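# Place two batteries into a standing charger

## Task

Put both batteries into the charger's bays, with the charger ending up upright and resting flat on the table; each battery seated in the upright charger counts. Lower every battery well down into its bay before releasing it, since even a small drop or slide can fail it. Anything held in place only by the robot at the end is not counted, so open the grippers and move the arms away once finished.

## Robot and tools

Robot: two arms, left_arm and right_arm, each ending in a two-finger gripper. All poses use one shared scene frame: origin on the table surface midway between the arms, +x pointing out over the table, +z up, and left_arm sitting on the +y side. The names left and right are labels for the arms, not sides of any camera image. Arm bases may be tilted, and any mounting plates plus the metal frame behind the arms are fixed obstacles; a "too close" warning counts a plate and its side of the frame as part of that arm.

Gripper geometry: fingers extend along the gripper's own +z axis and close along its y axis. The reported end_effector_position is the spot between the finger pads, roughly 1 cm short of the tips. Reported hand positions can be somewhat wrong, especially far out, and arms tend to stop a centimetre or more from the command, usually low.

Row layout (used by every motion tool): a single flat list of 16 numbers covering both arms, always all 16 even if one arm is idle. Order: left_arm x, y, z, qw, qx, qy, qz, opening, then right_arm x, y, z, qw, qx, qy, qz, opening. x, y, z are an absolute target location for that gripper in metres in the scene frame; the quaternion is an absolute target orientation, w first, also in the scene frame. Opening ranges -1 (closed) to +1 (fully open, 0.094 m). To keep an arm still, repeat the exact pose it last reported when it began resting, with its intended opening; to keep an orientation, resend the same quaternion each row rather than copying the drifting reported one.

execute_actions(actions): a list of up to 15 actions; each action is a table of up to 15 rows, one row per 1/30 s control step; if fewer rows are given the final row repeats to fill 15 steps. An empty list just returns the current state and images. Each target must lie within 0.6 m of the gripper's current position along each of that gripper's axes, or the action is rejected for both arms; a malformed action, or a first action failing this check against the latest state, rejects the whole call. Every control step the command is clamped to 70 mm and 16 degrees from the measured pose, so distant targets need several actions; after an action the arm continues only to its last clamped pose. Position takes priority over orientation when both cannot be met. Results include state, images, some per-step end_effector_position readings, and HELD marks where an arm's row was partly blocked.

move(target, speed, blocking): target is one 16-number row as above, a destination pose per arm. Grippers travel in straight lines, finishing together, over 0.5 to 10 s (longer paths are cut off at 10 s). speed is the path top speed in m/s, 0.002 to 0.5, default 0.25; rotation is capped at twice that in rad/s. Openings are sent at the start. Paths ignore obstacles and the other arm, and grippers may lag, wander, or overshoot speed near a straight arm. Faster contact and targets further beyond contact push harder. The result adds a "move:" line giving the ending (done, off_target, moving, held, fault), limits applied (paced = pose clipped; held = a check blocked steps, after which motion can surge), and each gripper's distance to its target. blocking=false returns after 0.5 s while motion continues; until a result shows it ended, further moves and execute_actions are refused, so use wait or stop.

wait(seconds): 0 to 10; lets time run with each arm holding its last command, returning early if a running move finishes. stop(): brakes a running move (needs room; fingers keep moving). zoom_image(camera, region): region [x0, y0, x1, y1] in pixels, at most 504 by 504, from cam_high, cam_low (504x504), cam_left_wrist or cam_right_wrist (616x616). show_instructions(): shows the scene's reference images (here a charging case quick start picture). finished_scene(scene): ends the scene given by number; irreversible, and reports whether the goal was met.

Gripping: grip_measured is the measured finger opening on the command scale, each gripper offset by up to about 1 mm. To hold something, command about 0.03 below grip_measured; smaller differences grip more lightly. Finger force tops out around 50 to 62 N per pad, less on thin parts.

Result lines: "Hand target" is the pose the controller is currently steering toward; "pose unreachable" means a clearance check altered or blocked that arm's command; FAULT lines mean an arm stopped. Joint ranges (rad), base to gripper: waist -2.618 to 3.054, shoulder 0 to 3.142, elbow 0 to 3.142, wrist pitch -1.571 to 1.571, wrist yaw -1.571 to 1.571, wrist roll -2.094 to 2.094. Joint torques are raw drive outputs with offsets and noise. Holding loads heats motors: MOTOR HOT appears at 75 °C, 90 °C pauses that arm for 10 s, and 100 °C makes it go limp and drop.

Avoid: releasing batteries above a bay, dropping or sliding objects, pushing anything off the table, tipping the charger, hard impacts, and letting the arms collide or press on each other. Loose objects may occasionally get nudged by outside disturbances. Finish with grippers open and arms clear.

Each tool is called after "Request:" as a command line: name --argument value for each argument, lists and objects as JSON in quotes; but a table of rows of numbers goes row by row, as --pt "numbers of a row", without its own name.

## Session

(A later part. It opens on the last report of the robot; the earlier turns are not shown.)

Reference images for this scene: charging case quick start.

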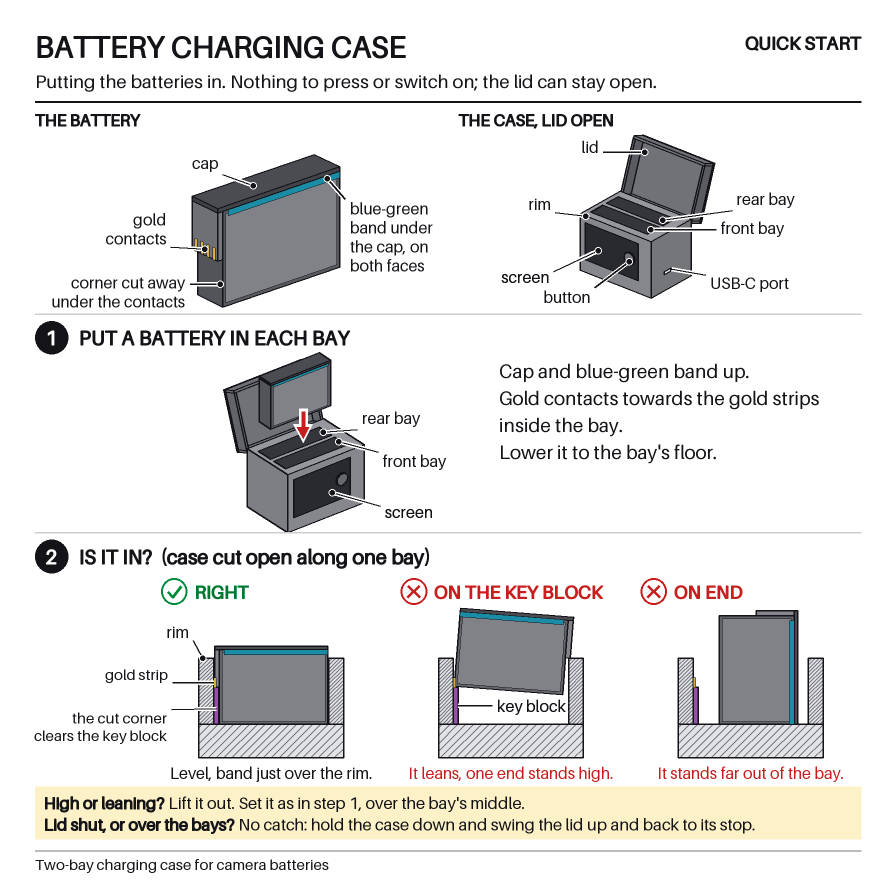

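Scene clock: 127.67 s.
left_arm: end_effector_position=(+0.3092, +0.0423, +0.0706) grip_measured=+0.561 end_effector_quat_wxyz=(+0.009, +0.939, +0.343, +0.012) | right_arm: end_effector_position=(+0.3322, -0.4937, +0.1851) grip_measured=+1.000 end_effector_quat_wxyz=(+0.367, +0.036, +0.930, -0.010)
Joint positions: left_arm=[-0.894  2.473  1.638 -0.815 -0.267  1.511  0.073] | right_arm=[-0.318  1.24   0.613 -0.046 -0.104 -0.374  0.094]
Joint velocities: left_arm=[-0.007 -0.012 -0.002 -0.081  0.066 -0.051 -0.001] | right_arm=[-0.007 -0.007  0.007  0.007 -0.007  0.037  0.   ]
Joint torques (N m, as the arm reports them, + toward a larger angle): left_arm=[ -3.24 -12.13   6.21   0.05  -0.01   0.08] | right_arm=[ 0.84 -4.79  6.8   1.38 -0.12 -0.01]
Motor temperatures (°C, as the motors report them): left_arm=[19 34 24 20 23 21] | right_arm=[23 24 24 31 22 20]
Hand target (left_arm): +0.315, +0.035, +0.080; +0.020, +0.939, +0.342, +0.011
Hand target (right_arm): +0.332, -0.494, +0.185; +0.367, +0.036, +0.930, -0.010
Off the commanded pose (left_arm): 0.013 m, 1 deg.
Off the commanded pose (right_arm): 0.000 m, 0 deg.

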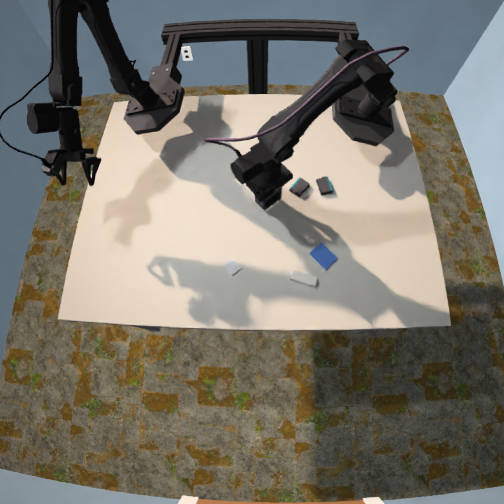

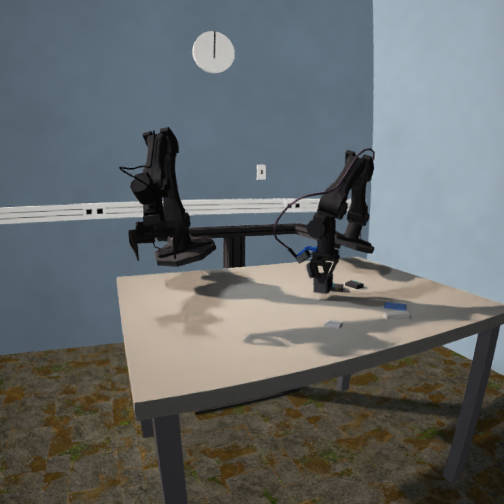

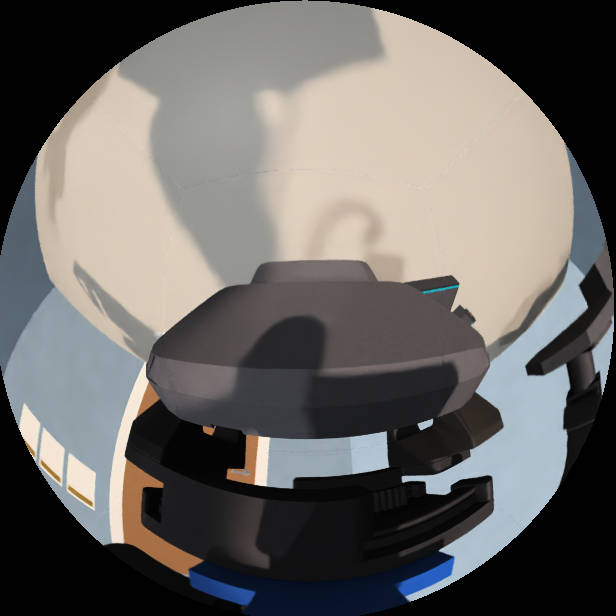

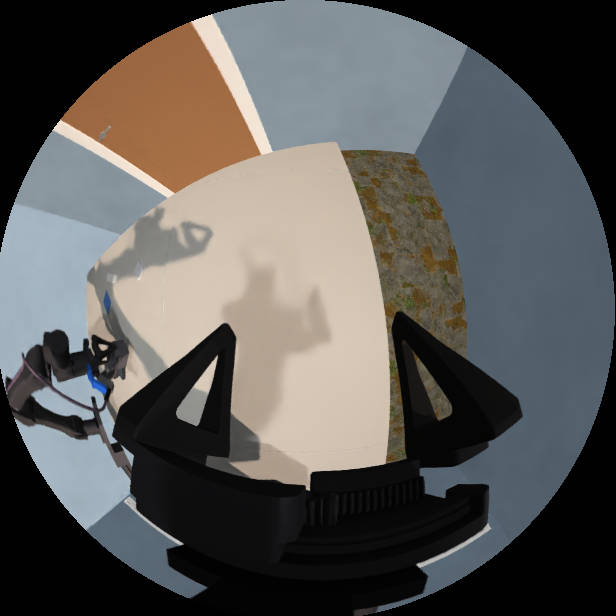

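Request:
move --target '[0.311,0.042,0.0445,0.020,0.940,0.342,0.0115,0.42,0.3322,-0.4937,0.1851,0.367,0.036,0.930,-0.010,1]' --speed 0.03

Scene clock: 130.40 s.
left_arm: end_effector_position=(+0.3098, +0.0439, +0.0447) grip_measured=+0.561 end_effector_quat_wxyz=(+0.012, +0.940, +0.342, +0.012) | right_arm: end_effector_position=(+0.3322, -0.4937, +0.1851) grip_measured=+1.000 end_effector_quat_wxyz=(+0.367, +0.036, +0.930, -0.010)
Joint positions: left_arm=[-0.875  2.513  1.599 -0.724 -0.266  1.534  0.073] | right_arm=[-0.318  1.24   0.613 -0.046 -0.104 -0.374  0.094]
Joint velocities: left_arm=[-0.002 -0.002 -0.012 -0.037 -0.095 -0.007  0.   ] | right_arm=[-0.012 -0.002  0.007 -0.066 -0.051 -0.022  0.   ]
Joint torques (N m, as the arm reports them, + toward a larger angle): left_arm=[ -2.92 -12.01   3.14   0.38   0.04   0.06] | right_arm=[ 0.86 -4.65  6.86  1.39 -0.11 -0.02]
Motor temperatures (°C, as the motors report them): left_arm=[19 34 24 20 23 21] | right_arm=[23 24 24 31 22 20]
Hand target (left_arm): +0.311, +0.042, +0.044; +0.020, +0.939, +0.342, +0.011
Hand target (right_arm): +0.332, -0.494, +0.185; +0.367, +0.036, +0.930, -0.010
Off the commanded pose (left_arm): 0.002 m, 1 deg.
Off the commanded pose (right_arm): 0.000 m, 0 deg.
move: done

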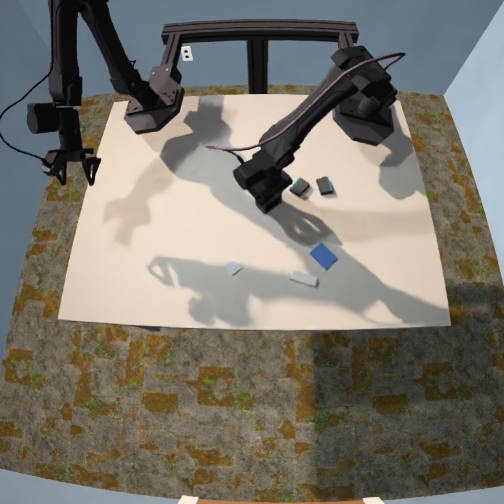

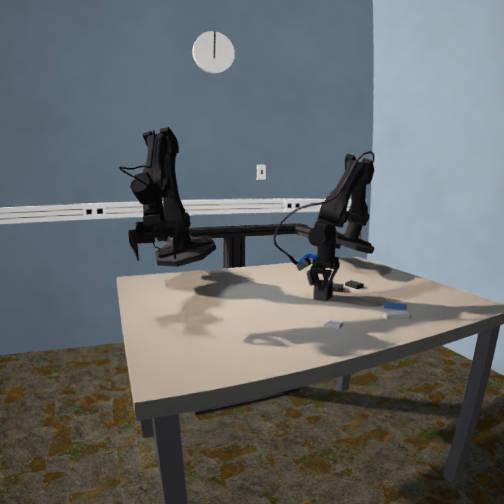

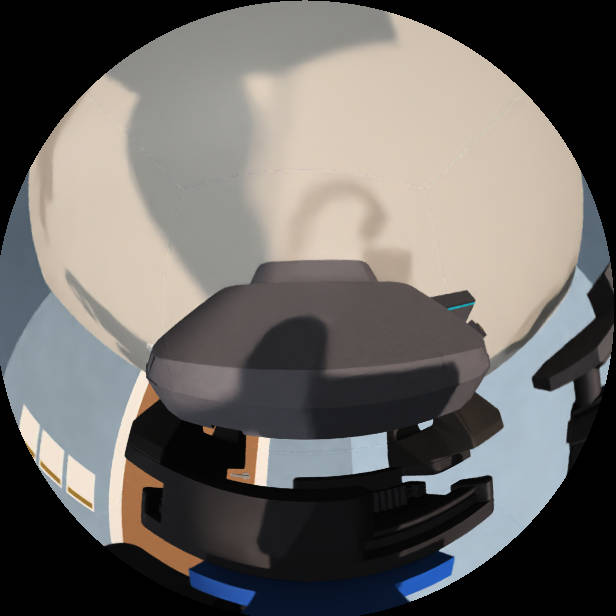

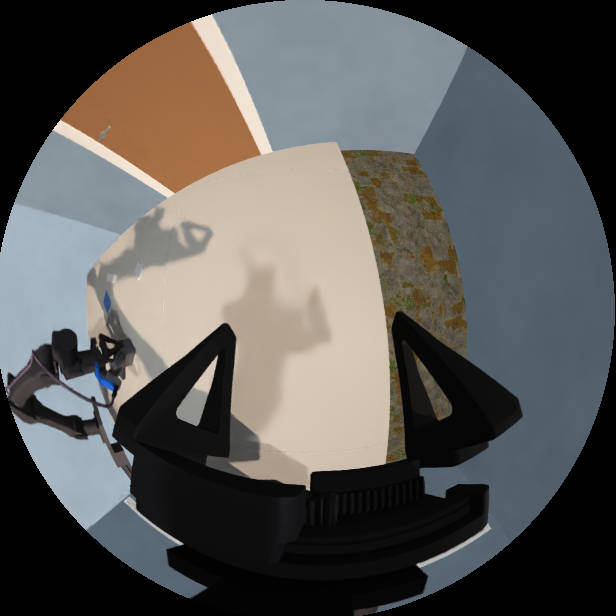

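Request:
execute_actions --actions '[[[0.311,0.042,0.040,0.020,0.940,0.342,0.0115,0.42,0.3322,-0.4937,0.1851,0.367,0.036,0.930,-0.010,1]],[[0.311,0.042,0.043,0.020,0.940,0.342,0.0115,0.56,0.3322,-0.4937,0.1851,0.367,0.036,0.930,-0.010,1],[0.311,0.042,0.043,0.020,0.940,0.342,0.0115,0.57,0.3322,-0.4937,0.1851,0.367,0.036,0.930,-0.010,1],[0.311,0.042,0.043,0.020,0.940,0.342,0.0115,0.58,0.3322,-0.4937,0.1851,0.367,0.036,0.930,-0.010,1],[0.311,0.042,0.043,0.020,0.940,0.342,0.0115,0.6,0.3322,-0.4937,0.1851,0.367,0.036,0.930,-0.010,1],[0.311,0.042,0.043,0.020,0.940,0.342,0.0115,0.65,0.3322,-0.4937,0.1851,0.367,0.036,0.930,-0.010,1],[0.311,0.042,0.043,0.020,0.940,0.342,0.0115,0.7,0.3322,-0.4937,0.1851,0.367,0.036,0.930,-0.010,1],[0.311,0.042,0.043,0.020,0.940,0.342,0.0115,0.8,0.3322,-0.4937,0.1851,0.367,0.036,0.930,-0.010,1],[0.311,0.042,0.043,0.020,0.940,0.342,0.0115,1,0.3322,-0.4937,0.1851,0.367,0.036,0.930,-0.010,1]]]'

Request:
move --target '[0.311,0.042,0.17,0.020,0.940,0.342,0.0115,1,0.3322,-0.4937,0.1851,0.367,0.036,0.930,-0.010,1]' --speed 0.12

Scene clock: 142.07 s.
left_arm: end_effector_position=(+0.3119, +0.0413, +0.0448) grip_measured=+1.000 end_effector_quat_wxyz=(+0.019, +0.940, +0.342, +0.014) | right_arm: end_effector_position=(+0.3322, -0.4937, +0.1851) grip_measured=+1.000 end_effector_quat_wxyz=(+0.367, +0.036, +0.930, -0.010)
Joint positions: left_arm=[-0.875  2.513  1.599 -0.711 -0.266  1.538  0.094] | right_arm=[-0.318  1.24   0.613 -0.046 -0.104 -0.374  0.094]
Joint velocities: left_arm=[ 0.002 -0.012  0.007  0.007 -0.007  0.037  0.   ] | right_arm=[-0.002  0.012 -0.022 -0.022 -0.051  0.007  0.   ]
Joint torques (N m, as the arm reports them, + toward a larger angle): left_arm=[ -2.91 -11.97   3.23   0.33   0.02   0.08] | right_arm=[ 0.83 -4.59  6.81  1.36 -0.16 -0.01]
Motor temperatures (°C, as the motors report them): left_arm=[19 35 24 20 23 21] | right_arm=[23 24 24 31 22 20]
Hand target (left_arm): +0.311, +0.042, +0.043; +0.020, +0.939, +0.342, +0.011
Hand target (right_arm): +0.332, -0.494, +0.185; +0.367, +0.036, +0.930, -0.010
Off the commanded pose (left_arm): 0.002 m, 0 deg.
Off the commanded pose (right_arm): 0.000 m, 0 deg.
Step readings (end_effector_position; steps 1 to 15: 1st action; 16 to 30: 2nd action):
0: left_arm (+0.3098, +0.0439, +0.0447) | right_arm (+0.3322, -0.4937, +0.1851)
1: left_arm (+0.3099, +0.0438, +0.0447) | right_arm (+0.3322, -0.4937, +0.1851)
2: left_arm (+0.3099, +0.0438, +0.0447) | right_arm (+0.3322, -0.4937, +0.1851)
4: left_arm (+0.3099, +0.0438, +0.0447) | right_arm (+0.3322, -0.4937, +0.1851)
8: left_arm (+0.3099, +0.0438, +0.0447) | right_arm (+0.3322, -0.4937, +0.1851)
15: left_arm (+0.3099, +0.0438, +0.0447) | right_arm (+0.3322, -0.4937, +0.1851)
16: left_arm (+0.3099, +0.0438, +0.0447) | right_arm (+0.3322, -0.4937, +0.1851)
17: left_arm (+0.3099, +0.0438, +0.0447) | right_arm (+0.3322, -0.4937, +0.1851)
19: left_arm (+0.3100, +0.0436, +0.0447) | right_arm (+0.3322, -0.4937, +0.1851)
23: left_arm (+0.3113, +0.0419, +0.0448) | right_arm (+0.3322, -0.4937, +0.1851)
30: end_effector_position above

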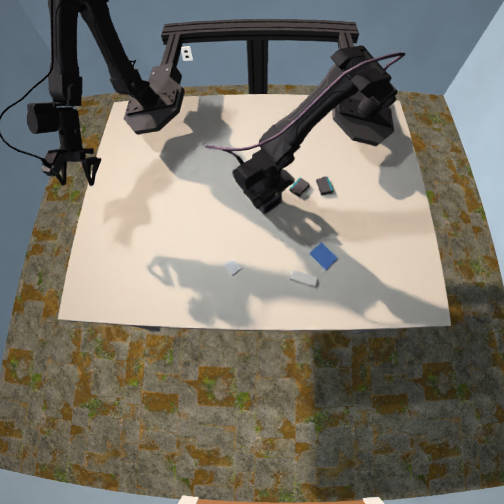

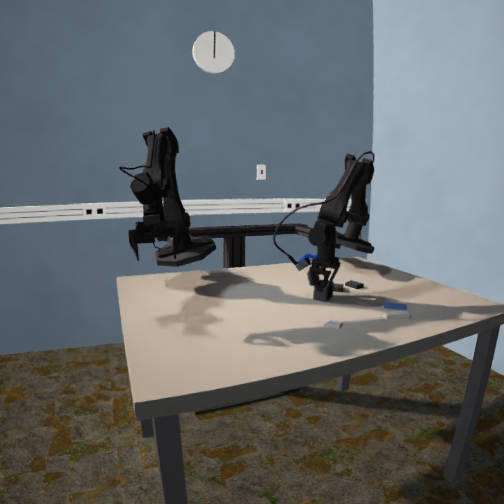

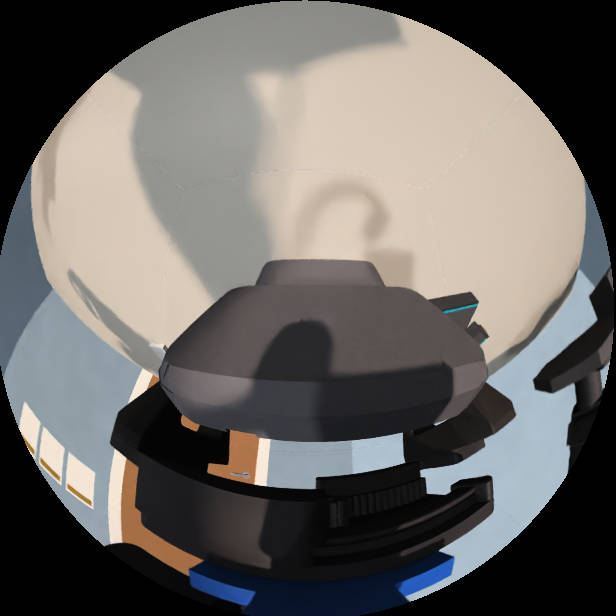

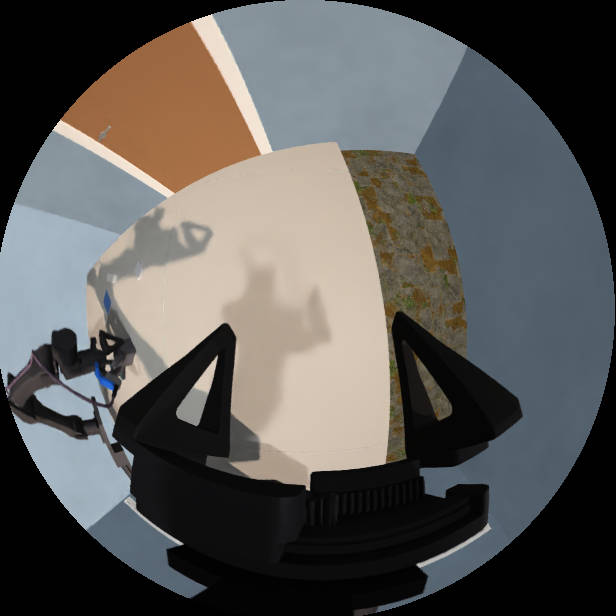

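Scene clock: 143.70 s.
left_arm: end_effector_position=(+0.3115, +0.0500, +0.1535) grip_measured=+1.000 end_effector_quat_wxyz=(+0.002, +0.939, +0.343, +0.011) | right_arm: end_effector_position=(+0.3322, -0.4937, +0.1851) grip_measured=+1.000 end_effector_quat_wxyz=(+0.367, +0.036, +0.930, -0.010)
Joint positions: left_arm=[-0.927  2.352  1.773 -1.094 -0.266  1.472  0.094] | right_arm=[-0.318  1.24   0.613 -0.046 -0.104 -0.374  0.094]
Joint velocities: left_arm=[-0.002 -0.002  0.002 -0.081 -0.022  0.066  0.   ] | right_arm=[-0.017 -0.022 -0.007  0.066 -0.051 -0.022  0.   ]
Joint torques (N m, as the arm reports them, + toward a larger angle): left_arm=[ -4.36 -13.08   6.04   0.06   0.03  -0.04] | right_arm=[ 0.73 -4.72  6.84  1.32 -0.12 -0.02]
Motor temperatures (°C, as the motors report them): left_arm=[19 35 24 20 23 21] | right_arm=[23 24 24 31 22 20]
Hand target (left_arm): +0.311, +0.042, +0.170; +0.020, +0.940, +0.342, +0.011
Hand target (right_arm): +0.332, -0.494, +0.185; +0.367, +0.036, +0.930, -0.010
Off the commanded pose (left_arm): 0.018 m, 2 deg.
Off the commanded pose (right_arm): 0.000 m, 0 deg.
move: off_target (left_arm)

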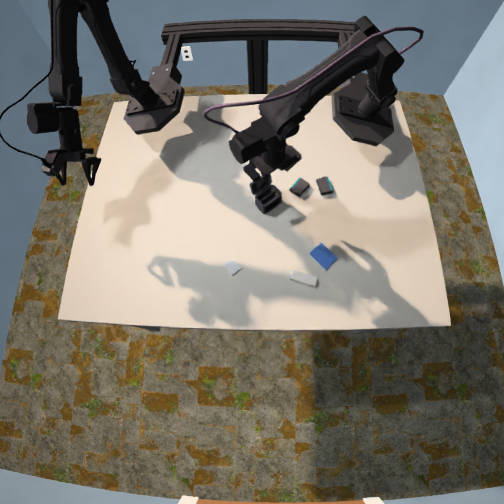

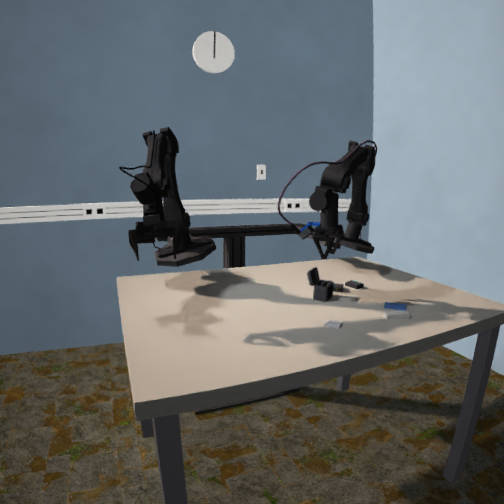

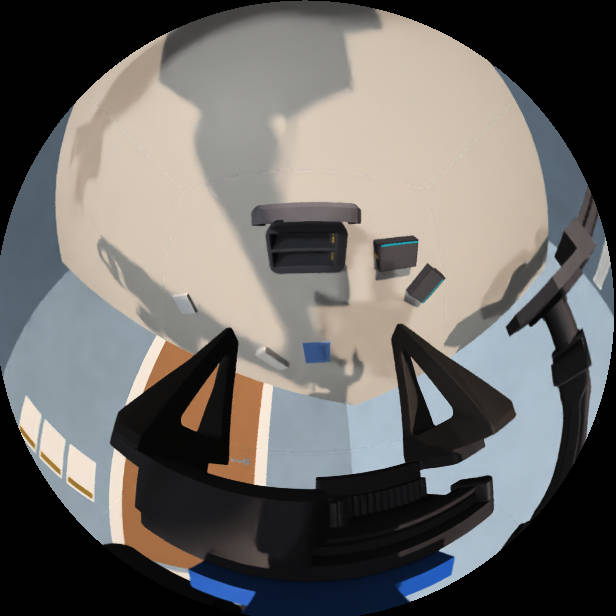

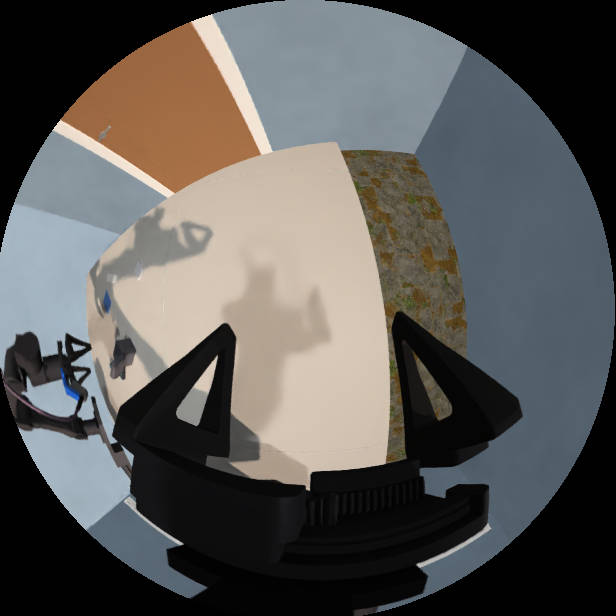

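Request:
zoom_image --camera "cam_left_wrist" --region '[240,190,460,320]'

Region (240, 190, 460, 320) of cam_left_wrist's 616x616 image, scaled by 2.291, with more detail than that image has; it fills the top 298 rows of this view, and the rest is white.

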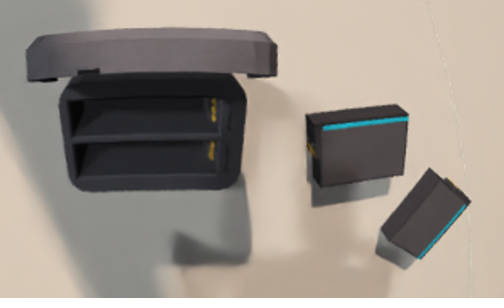

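Request:
move --target '[0.252,0.142,0.13,0.020,0.924,0.383,0.011,0.65,0.3322,-0.4937,0.1851,0.367,0.036,0.930,-0.010,1]' --speed 0.15

Scene clock: 171.23 s.
left_arm: end_effector_position=(+0.2507, +0.1432, +0.1259) grip_measured=+0.652 end_effector_quat_wxyz=(+0.006, +0.927, +0.375, +0.011) | right_arm: end_effector_position=(+0.3322, -0.4937, +0.1851) grip_measured=+1.000 end_effector_quat_wxyz=(+0.367, +0.036, +0.930, -0.010)
Joint positions: left_arm=[-0.898  1.985  1.103 -0.775 -0.266  1.434  0.078] | right_arm=[-0.318  1.24   0.613 -0.046 -0.104 -0.374  0.094]
Joint velocities: left_arm=[ 0.002 -0.017 -0.012  0.007 -0.022 -0.022 -0.002] | right_arm=[-0.002 -0.017  0.002 -0.007 -0.007 -0.007  0.   ]
Joint torques (N m, as the arm reports them, + toward a larger angle): left_arm=[-1.77 -9.83  3.26  0.27  0.04 -0.05] | right_arm=[ 0.85 -4.56  6.83  1.34 -0.13 -0.03]
Motor temperatures (°C, as the motors report them): left_arm=[20 36 24 20 23 21] | right_arm=[23 24 25 31 22 20]
Hand target (left_arm): +0.253, +0.142, +0.131; +0.020, +0.923, +0.383, +0.011
Hand target (right_arm): +0.332, -0.494, +0.185; +0.367, +0.036, +0.930, -0.010
Off the commanded pose (left_arm): 0.004 m, 2 deg.
Off the commanded pose (right_arm): 0.000 m, 0 deg.
move: done

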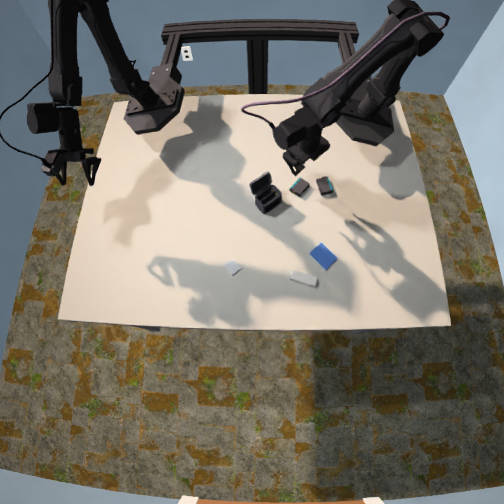

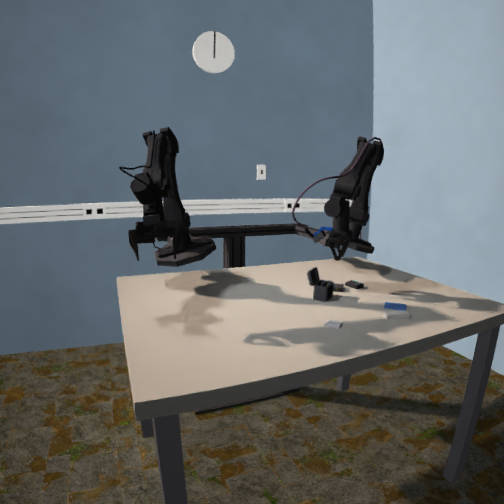

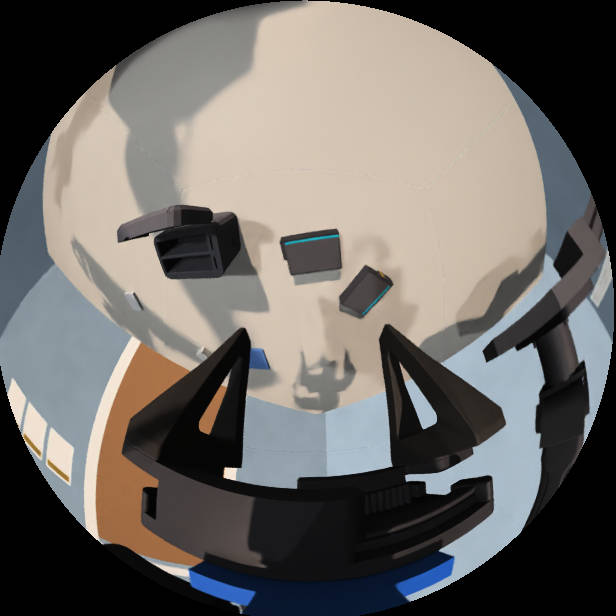

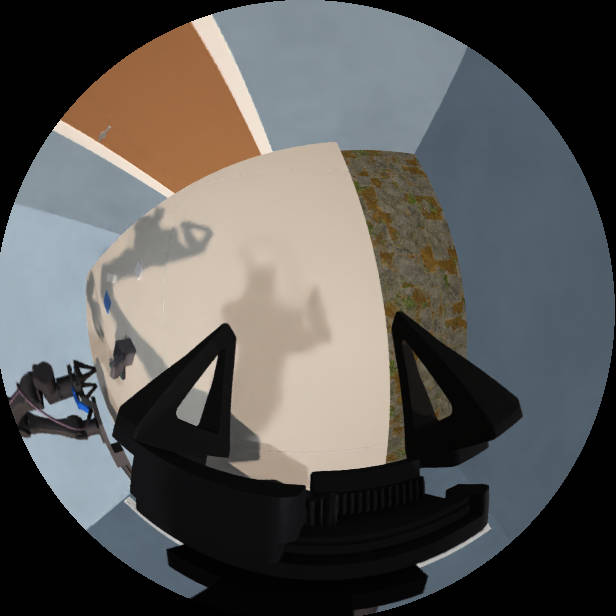

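Request:
zoom_image --camera "cam_left_wrist" --region '[260,210,410,330]'

Region (260, 210, 410, 330) of cam_left_wrist's 616x616 image, scaled by 3.360, with more detail than that image has; it fills the top 403 rows of this view, and the rest is white.

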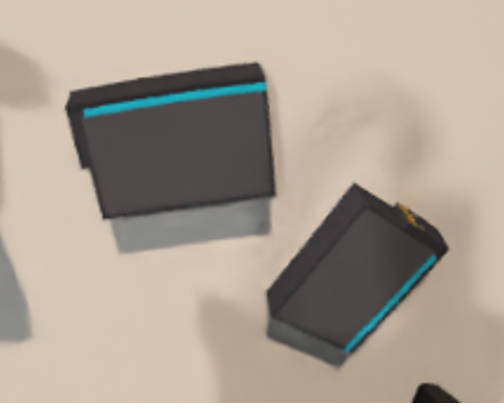

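Request:
move --target '[0.252,0.142,0.05,-0.076,0.876,0.437,0.2,0.5,0.3322,-0.4937,0.1851,0.367,0.036,0.930,-0.010,1]' --speed 0.08

Scene clock: 186.97 s.
left_arm: end_effector_position=(+0.2457, +0.1553, +0.0440) grip_measured=+0.502 end_effector_quat_wxyz=(-0.090, +0.875, +0.434, +0.192) | right_arm: end_effector_position=(+0.3322, -0.4937, +0.1851) grip_measured=+1.000 end_effector_quat_wxyz=(+0.367, +0.036, +0.930, -0.010)
Joint positions: left_arm=[-1.019  2.359  1.13  -0.674 -0.624  1.07   0.071] | right_arm=[-0.318  1.24   0.613 -0.046 -0.104 -0.374  0.094]
Joint velocities: left_arm=[-0.002 -0.017 -0.007  0.11  -0.066 -0.007 -0.   ] | right_arm=[-0.007 -0.002 -0.012  0.007 -0.081  0.081  0.   ]
Joint torques (N m, as the arm reports them, + toward a larger angle): left_arm=[-3.48 -8.99  4.6  -0.11 -0.24 -0.01] | right_arm=[ 0.72 -4.66  6.85  1.33 -0.15 -0.03]
Motor temperatures (°C, as the motors report them): left_arm=[19 34 24 20 23 21] | right_arm=[23 24 25 31 22 20]
Hand target (left_arm): +0.251, +0.142, +0.049; -0.072, +0.874, +0.436, +0.201
Hand target (right_arm): +0.332, -0.494, +0.185; +0.367, +0.036, +0.930, -0.010
Off the commanded pose (left_arm): 0.016 m, 2 deg.
Off the commanded pose (right_arm): 0.000 m, 0 deg.
move: off_target (left_arm)

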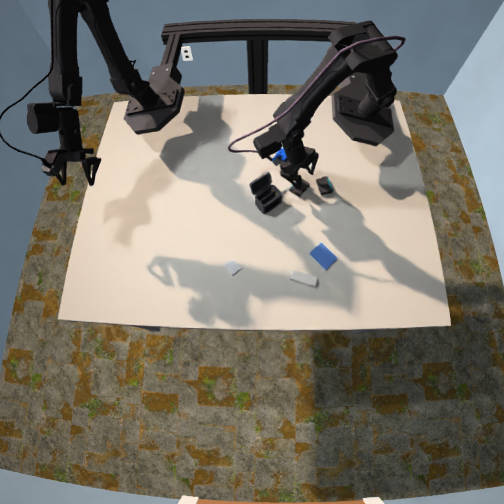

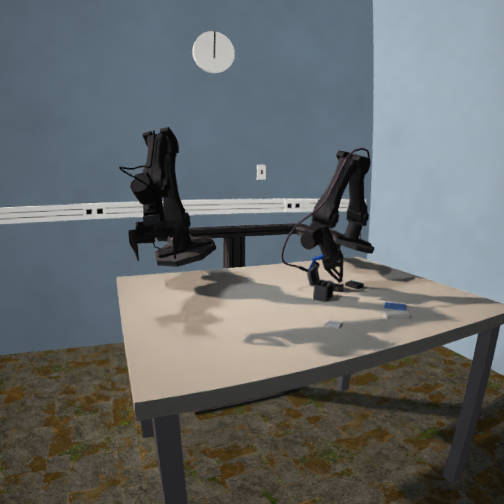

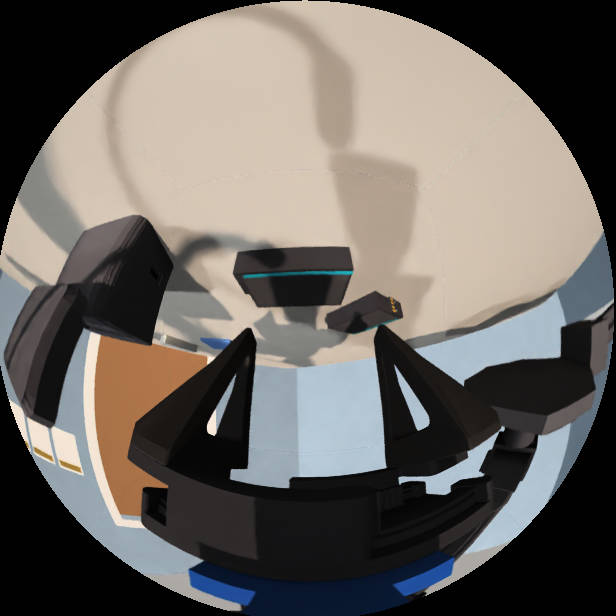

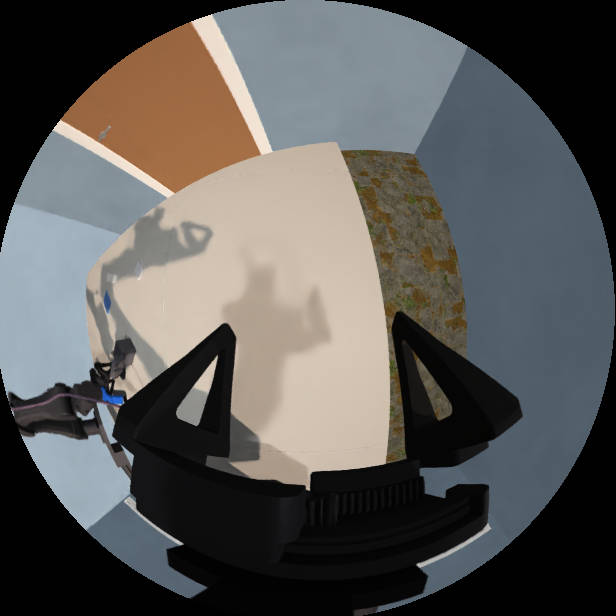

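Request:
move --target '[0.256,0.135,0.032,-0.076,0.876,0.437,0.2,0.5,0.3322,-0.4937,0.1851,0.367,0.036,0.930,-0.010,1]' --speed 0.03

Scene clock: 191.33 s.
left_arm: end_effector_position=(+0.2476, +0.1457, +0.0291) grip_measured=+0.502 end_effector_quat_wxyz=(-0.091, +0.876, +0.433, +0.194) | right_arm: end_effector_position=(+0.3322, -0.4937, +0.1851) grip_measured=+1.000 end_effector_quat_wxyz=(+0.367, +0.036, +0.930, -0.010)
Joint positions: left_arm=[-1.019  2.429  1.176 -0.652 -0.627  1.072  0.071] | right_arm=[-0.318  1.24   0.613 -0.046 -0.104 -0.374  0.094]
Joint velocities: left_arm=[ 0.007  0.007  0.002  0.007 -0.037 -0.022 -0.   ] | right_arm=[-0.007 -0.007 -0.002  0.007 -0.095 -0.051  0.   ]
Joint torques (N m, as the arm reports them, + toward a larger angle): left_arm=[-2.49 -9.22  4.39 -0.08 -0.24  0.07] | right_arm=[ 0.8  -4.64  6.98  1.35 -0.12 -0.01]
Motor temperatures (°C, as the motors report them): left_arm=[19 34 24 20 23 21] | right_arm=[23 24 25 31 22 20]
Hand target (left_arm): +0.256, +0.135, +0.032; -0.076, +0.874, +0.436, +0.199
Hand target (right_arm): +0.332, -0.494, +0.185; +0.367, +0.036, +0.930, -0.010
Off the commanded pose (left_arm): 0.014 m, 2 deg.
Off the commanded pose (right_arm): 0.000 m, 0 deg.
move: off_target (left_arm)

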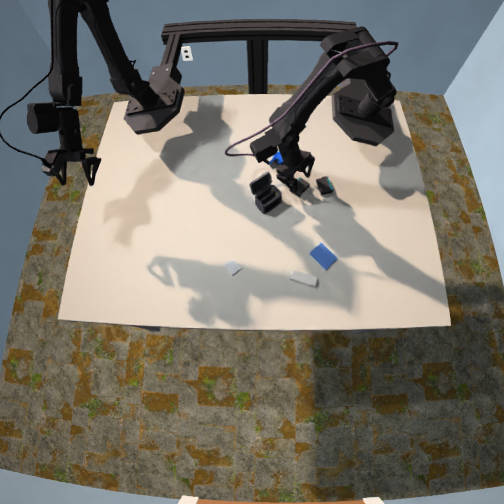

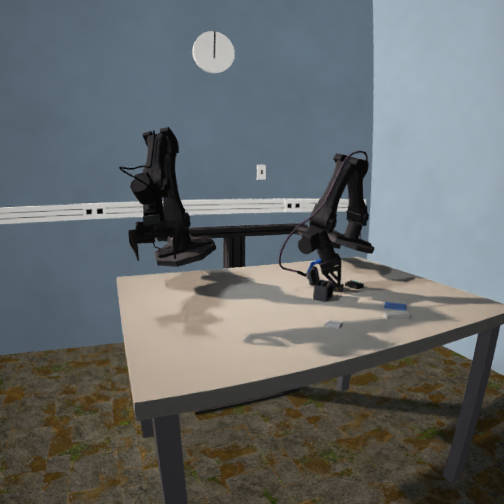

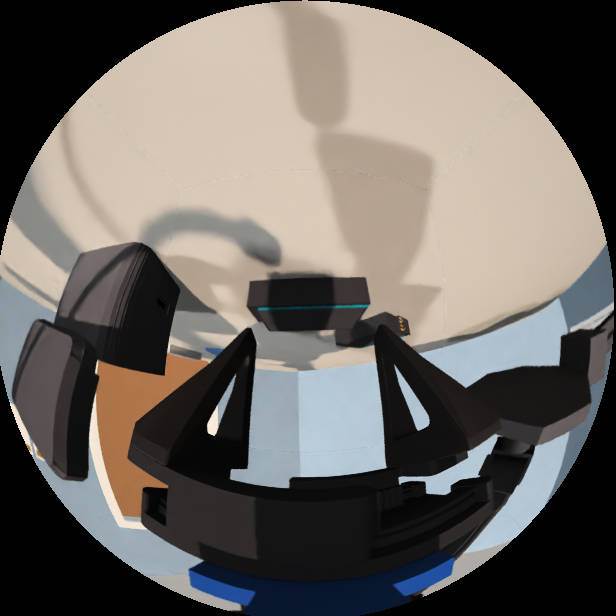

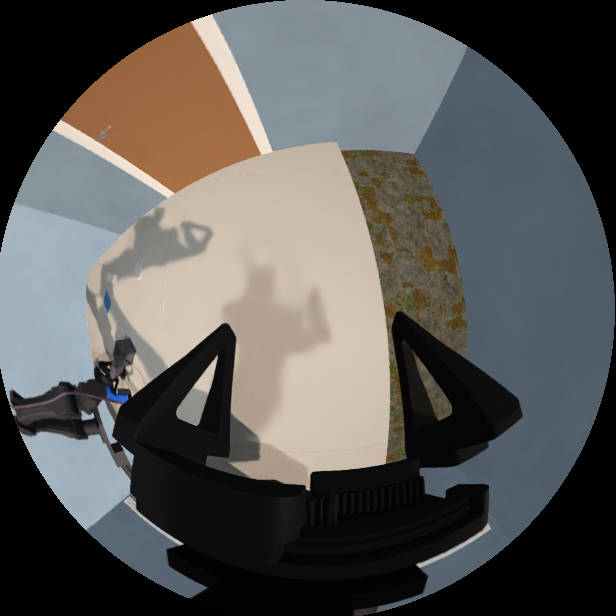

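Request:
execute_actions --actions '[[[0.264,0.124,0.03,-0.076,0.876,0.437,0.2,0.65,0.3322,-0.4937,0.1851,0.367,0.036,0.930,-0.010,1],[0.264,0.124,0.03,-0.076,0.876,0.437,0.2,0.65,0.3322,-0.4937,0.1851,0.367,0.036,0.930,-0.010,1],[0.264,0.124,0.03,-0.076,0.876,0.437,0.2,0.65,0.3322,-0.4937,0.1851,0.367,0.036,0.930,-0.010,1],[0.264,0.124,0.03,-0.076,0.876,0.437,0.2,0.65,0.3322,-0.4937,0.1851,0.367,0.036,0.930,-0.010,1],[0.254,0.139,0.03,-0.076,0.876,0.437,0.2,0.65,0.3322,-0.4937,0.1851,0.367,0.036,0.930,-0.010,1]]]'

Scene clock: 198.27 s.
left_arm: end_effector_position=(+0.2496, +0.1402, +0.0242) grip_measured=+0.648 end_effector_quat_wxyz=(-0.087, +0.876, +0.433, +0.195) | right_arm: end_effector_position=(+0.3322, -0.4937, +0.1851) grip_measured=+1.000 end_effector_quat_wxyz=(+0.367, +0.036, +0.930, -0.010)
Joint positions: left_arm=[-1.019  2.451  1.194 -0.636 -0.629  1.077  0.077] | right_arm=[-0.318  1.24   0.613 -0.046 -0.104 -0.374  0.094]
Joint velocities: left_arm=[ 0.002 -0.012  0.007  0.051 -0.022  0.007  0.   ] | right_arm=[-0.017 -0.022 -0.002  0.066 -0.022 -0.022  0.   ]
Joint torques (N m, as the arm reports them, + toward a larger angle): left_arm=[ -2.27 -11.78   2.06  -0.03  -0.28   0.04] | right_arm=[ 0.84 -4.58  6.87  1.36 -0.14  0.  ]
Motor temperatures (°C, as the motors report them): left_arm=[19 34 24 20 23 21] | right_arm=[23 24 25 31 22 20]
Hand target (left_arm): +0.254, +0.139, +0.030; -0.076, +0.874, +0.436, +0.199
Hand target (right_arm): +0.332, -0.494, +0.185; +0.367, +0.036, +0.930, -0.010
Off the commanded pose (left_arm): 0.007 m, 1 deg.
Off the commanded pose (right_arm): 0.000 m, 0 deg.
Step readings (end_effector_position):
0: left_arm (+0.2476, +0.1457, +0.0291) | right_arm (+0.3322, -0.4937, +0.1851)
1: left_arm (+0.2482, +0.1448, +0.0292) | right_arm (+0.3322, -0.4937, +0.1851)
2: left_arm (+0.2499, +0.1414, +0.0284) | right_arm (+0.3322, -0.4937, +0.1851)
4: left_arm (+0.2539, +0.1335, +0.0271) | right_arm (+0.3322, -0.4937, +0.1851)
8: left_arm (+0.2527, +0.1354, +0.0260) | right_arm (+0.3322, -0.4937, +0.1851)
15: end_effector_position above

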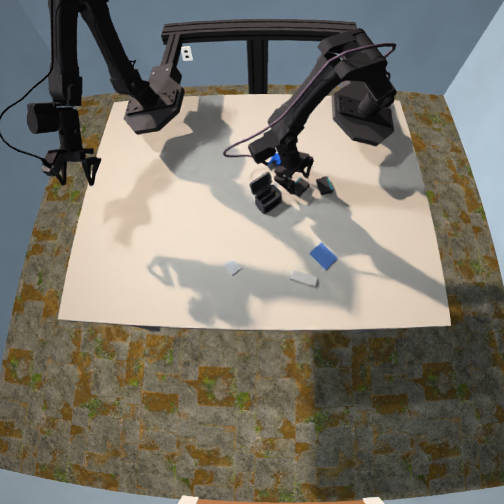

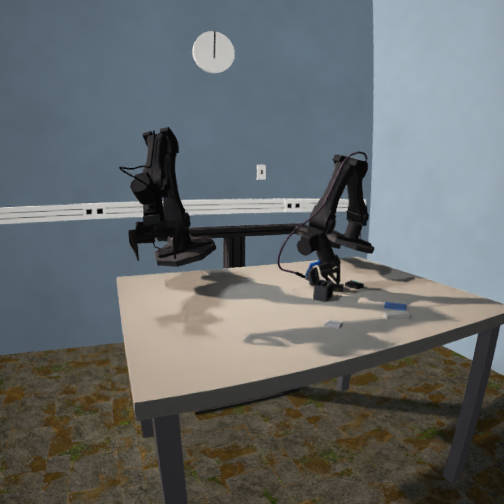

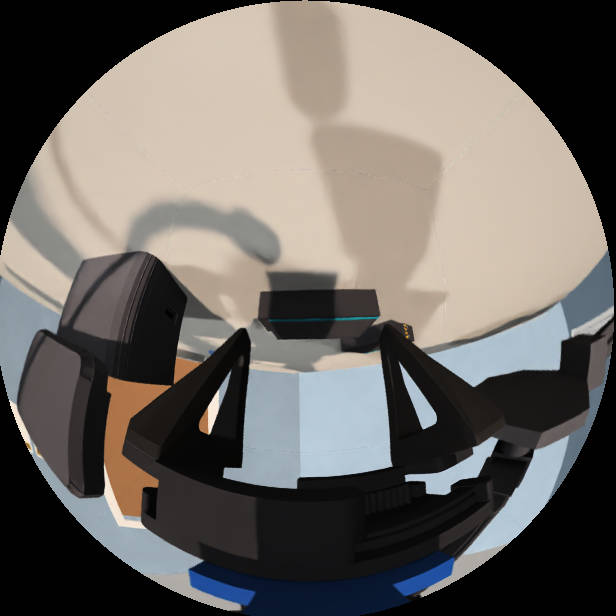

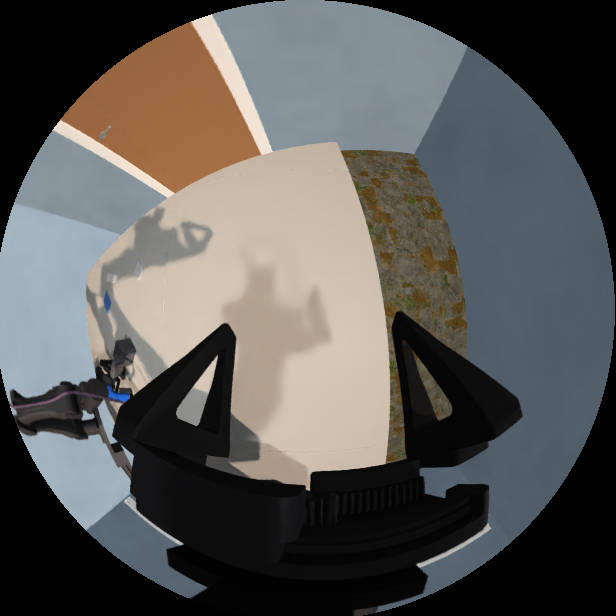

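Request:
move --target '[0.253,0.140,0.0125,-0.076,0.876,0.437,0.2,0.52,0.3322,-0.4937,0.1851,0.367,0.036,0.930,-0.010,1]' --speed 0.02

Scene clock: 202.80 s.
left_arm: end_effector_position=(+0.2535, +0.1345, +0.0156) grip_measured=+0.522 end_effector_quat_wxyz=(-0.073, +0.874, +0.439, +0.195) | right_arm: end_effector_position=(+0.3322, -0.4937, +0.1851) grip_measured=+1.000 end_effector_quat_wxyz=(+0.367, +0.036, +0.930, -0.010)
Joint positions: left_arm=[-1.011  2.471  1.194 -0.579 -0.631  1.088  0.071] | right_arm=[-0.318  1.24   0.613 -0.046 -0.104 -0.374  0.094]
Joint velocities: left_arm=[-0.002 -0.017 -0.022 -0.037  0.037  0.007  0.001] | right_arm=[-0.022 -0.007 -0.002 -0.007  0.007 -0.007  0.   ]
Joint torques (N m, as the arm reports them, + toward a larger angle): left_arm=[-1.98 -9.48  1.35  0.02 -0.27  0.04] | right_arm=[ 0.87 -4.56  6.81  1.34 -0.16 -0.02]
Motor temperatures (°C, as the motors report them): left_arm=[19 34 24 20 23 21] | right_arm=[23 24 25 31 22 20]
Hand target (left_arm): +0.253, +0.140, +0.012; -0.076, +0.874, +0.436, +0.199
Hand target (right_arm): +0.332, -0.494, +0.185; +0.367, +0.036, +0.930, -0.010
Off the commanded pose (left_arm): 0.006 m, 1 deg.
Off the commanded pose (right_arm): 0.000 m, 0 deg.
move: done

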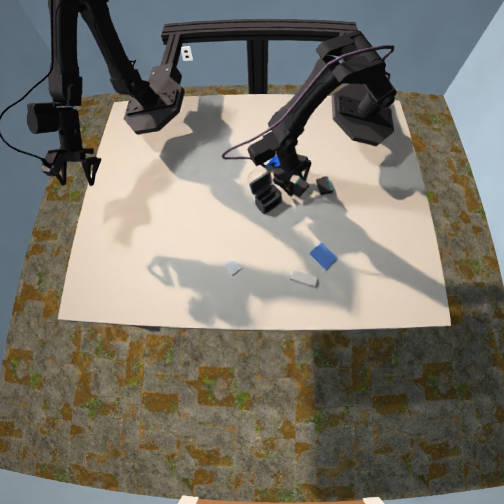

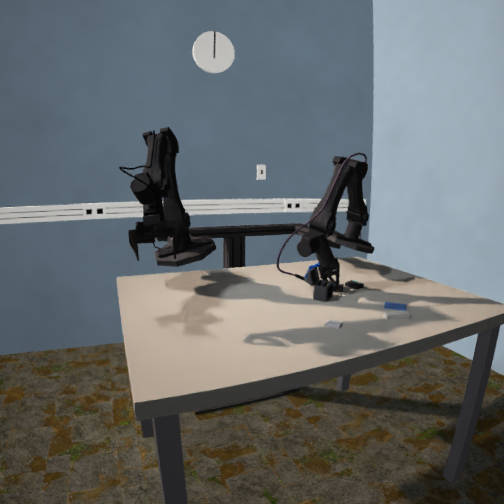

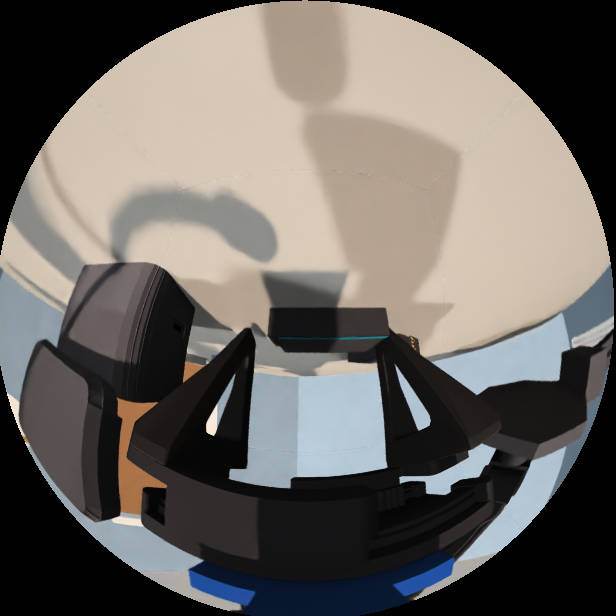

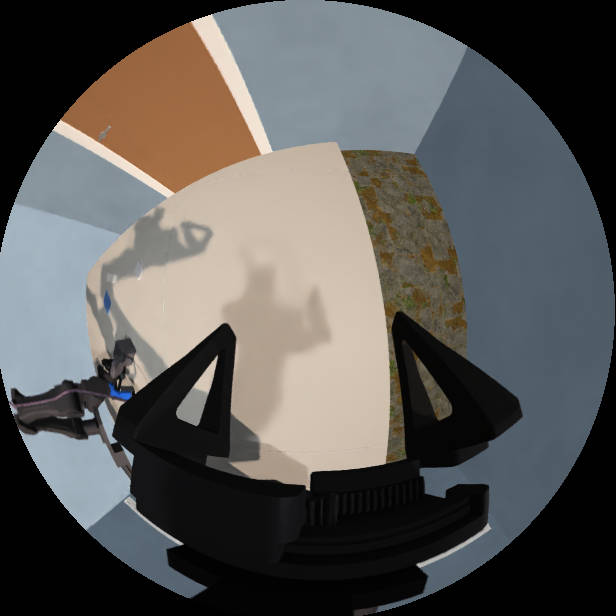

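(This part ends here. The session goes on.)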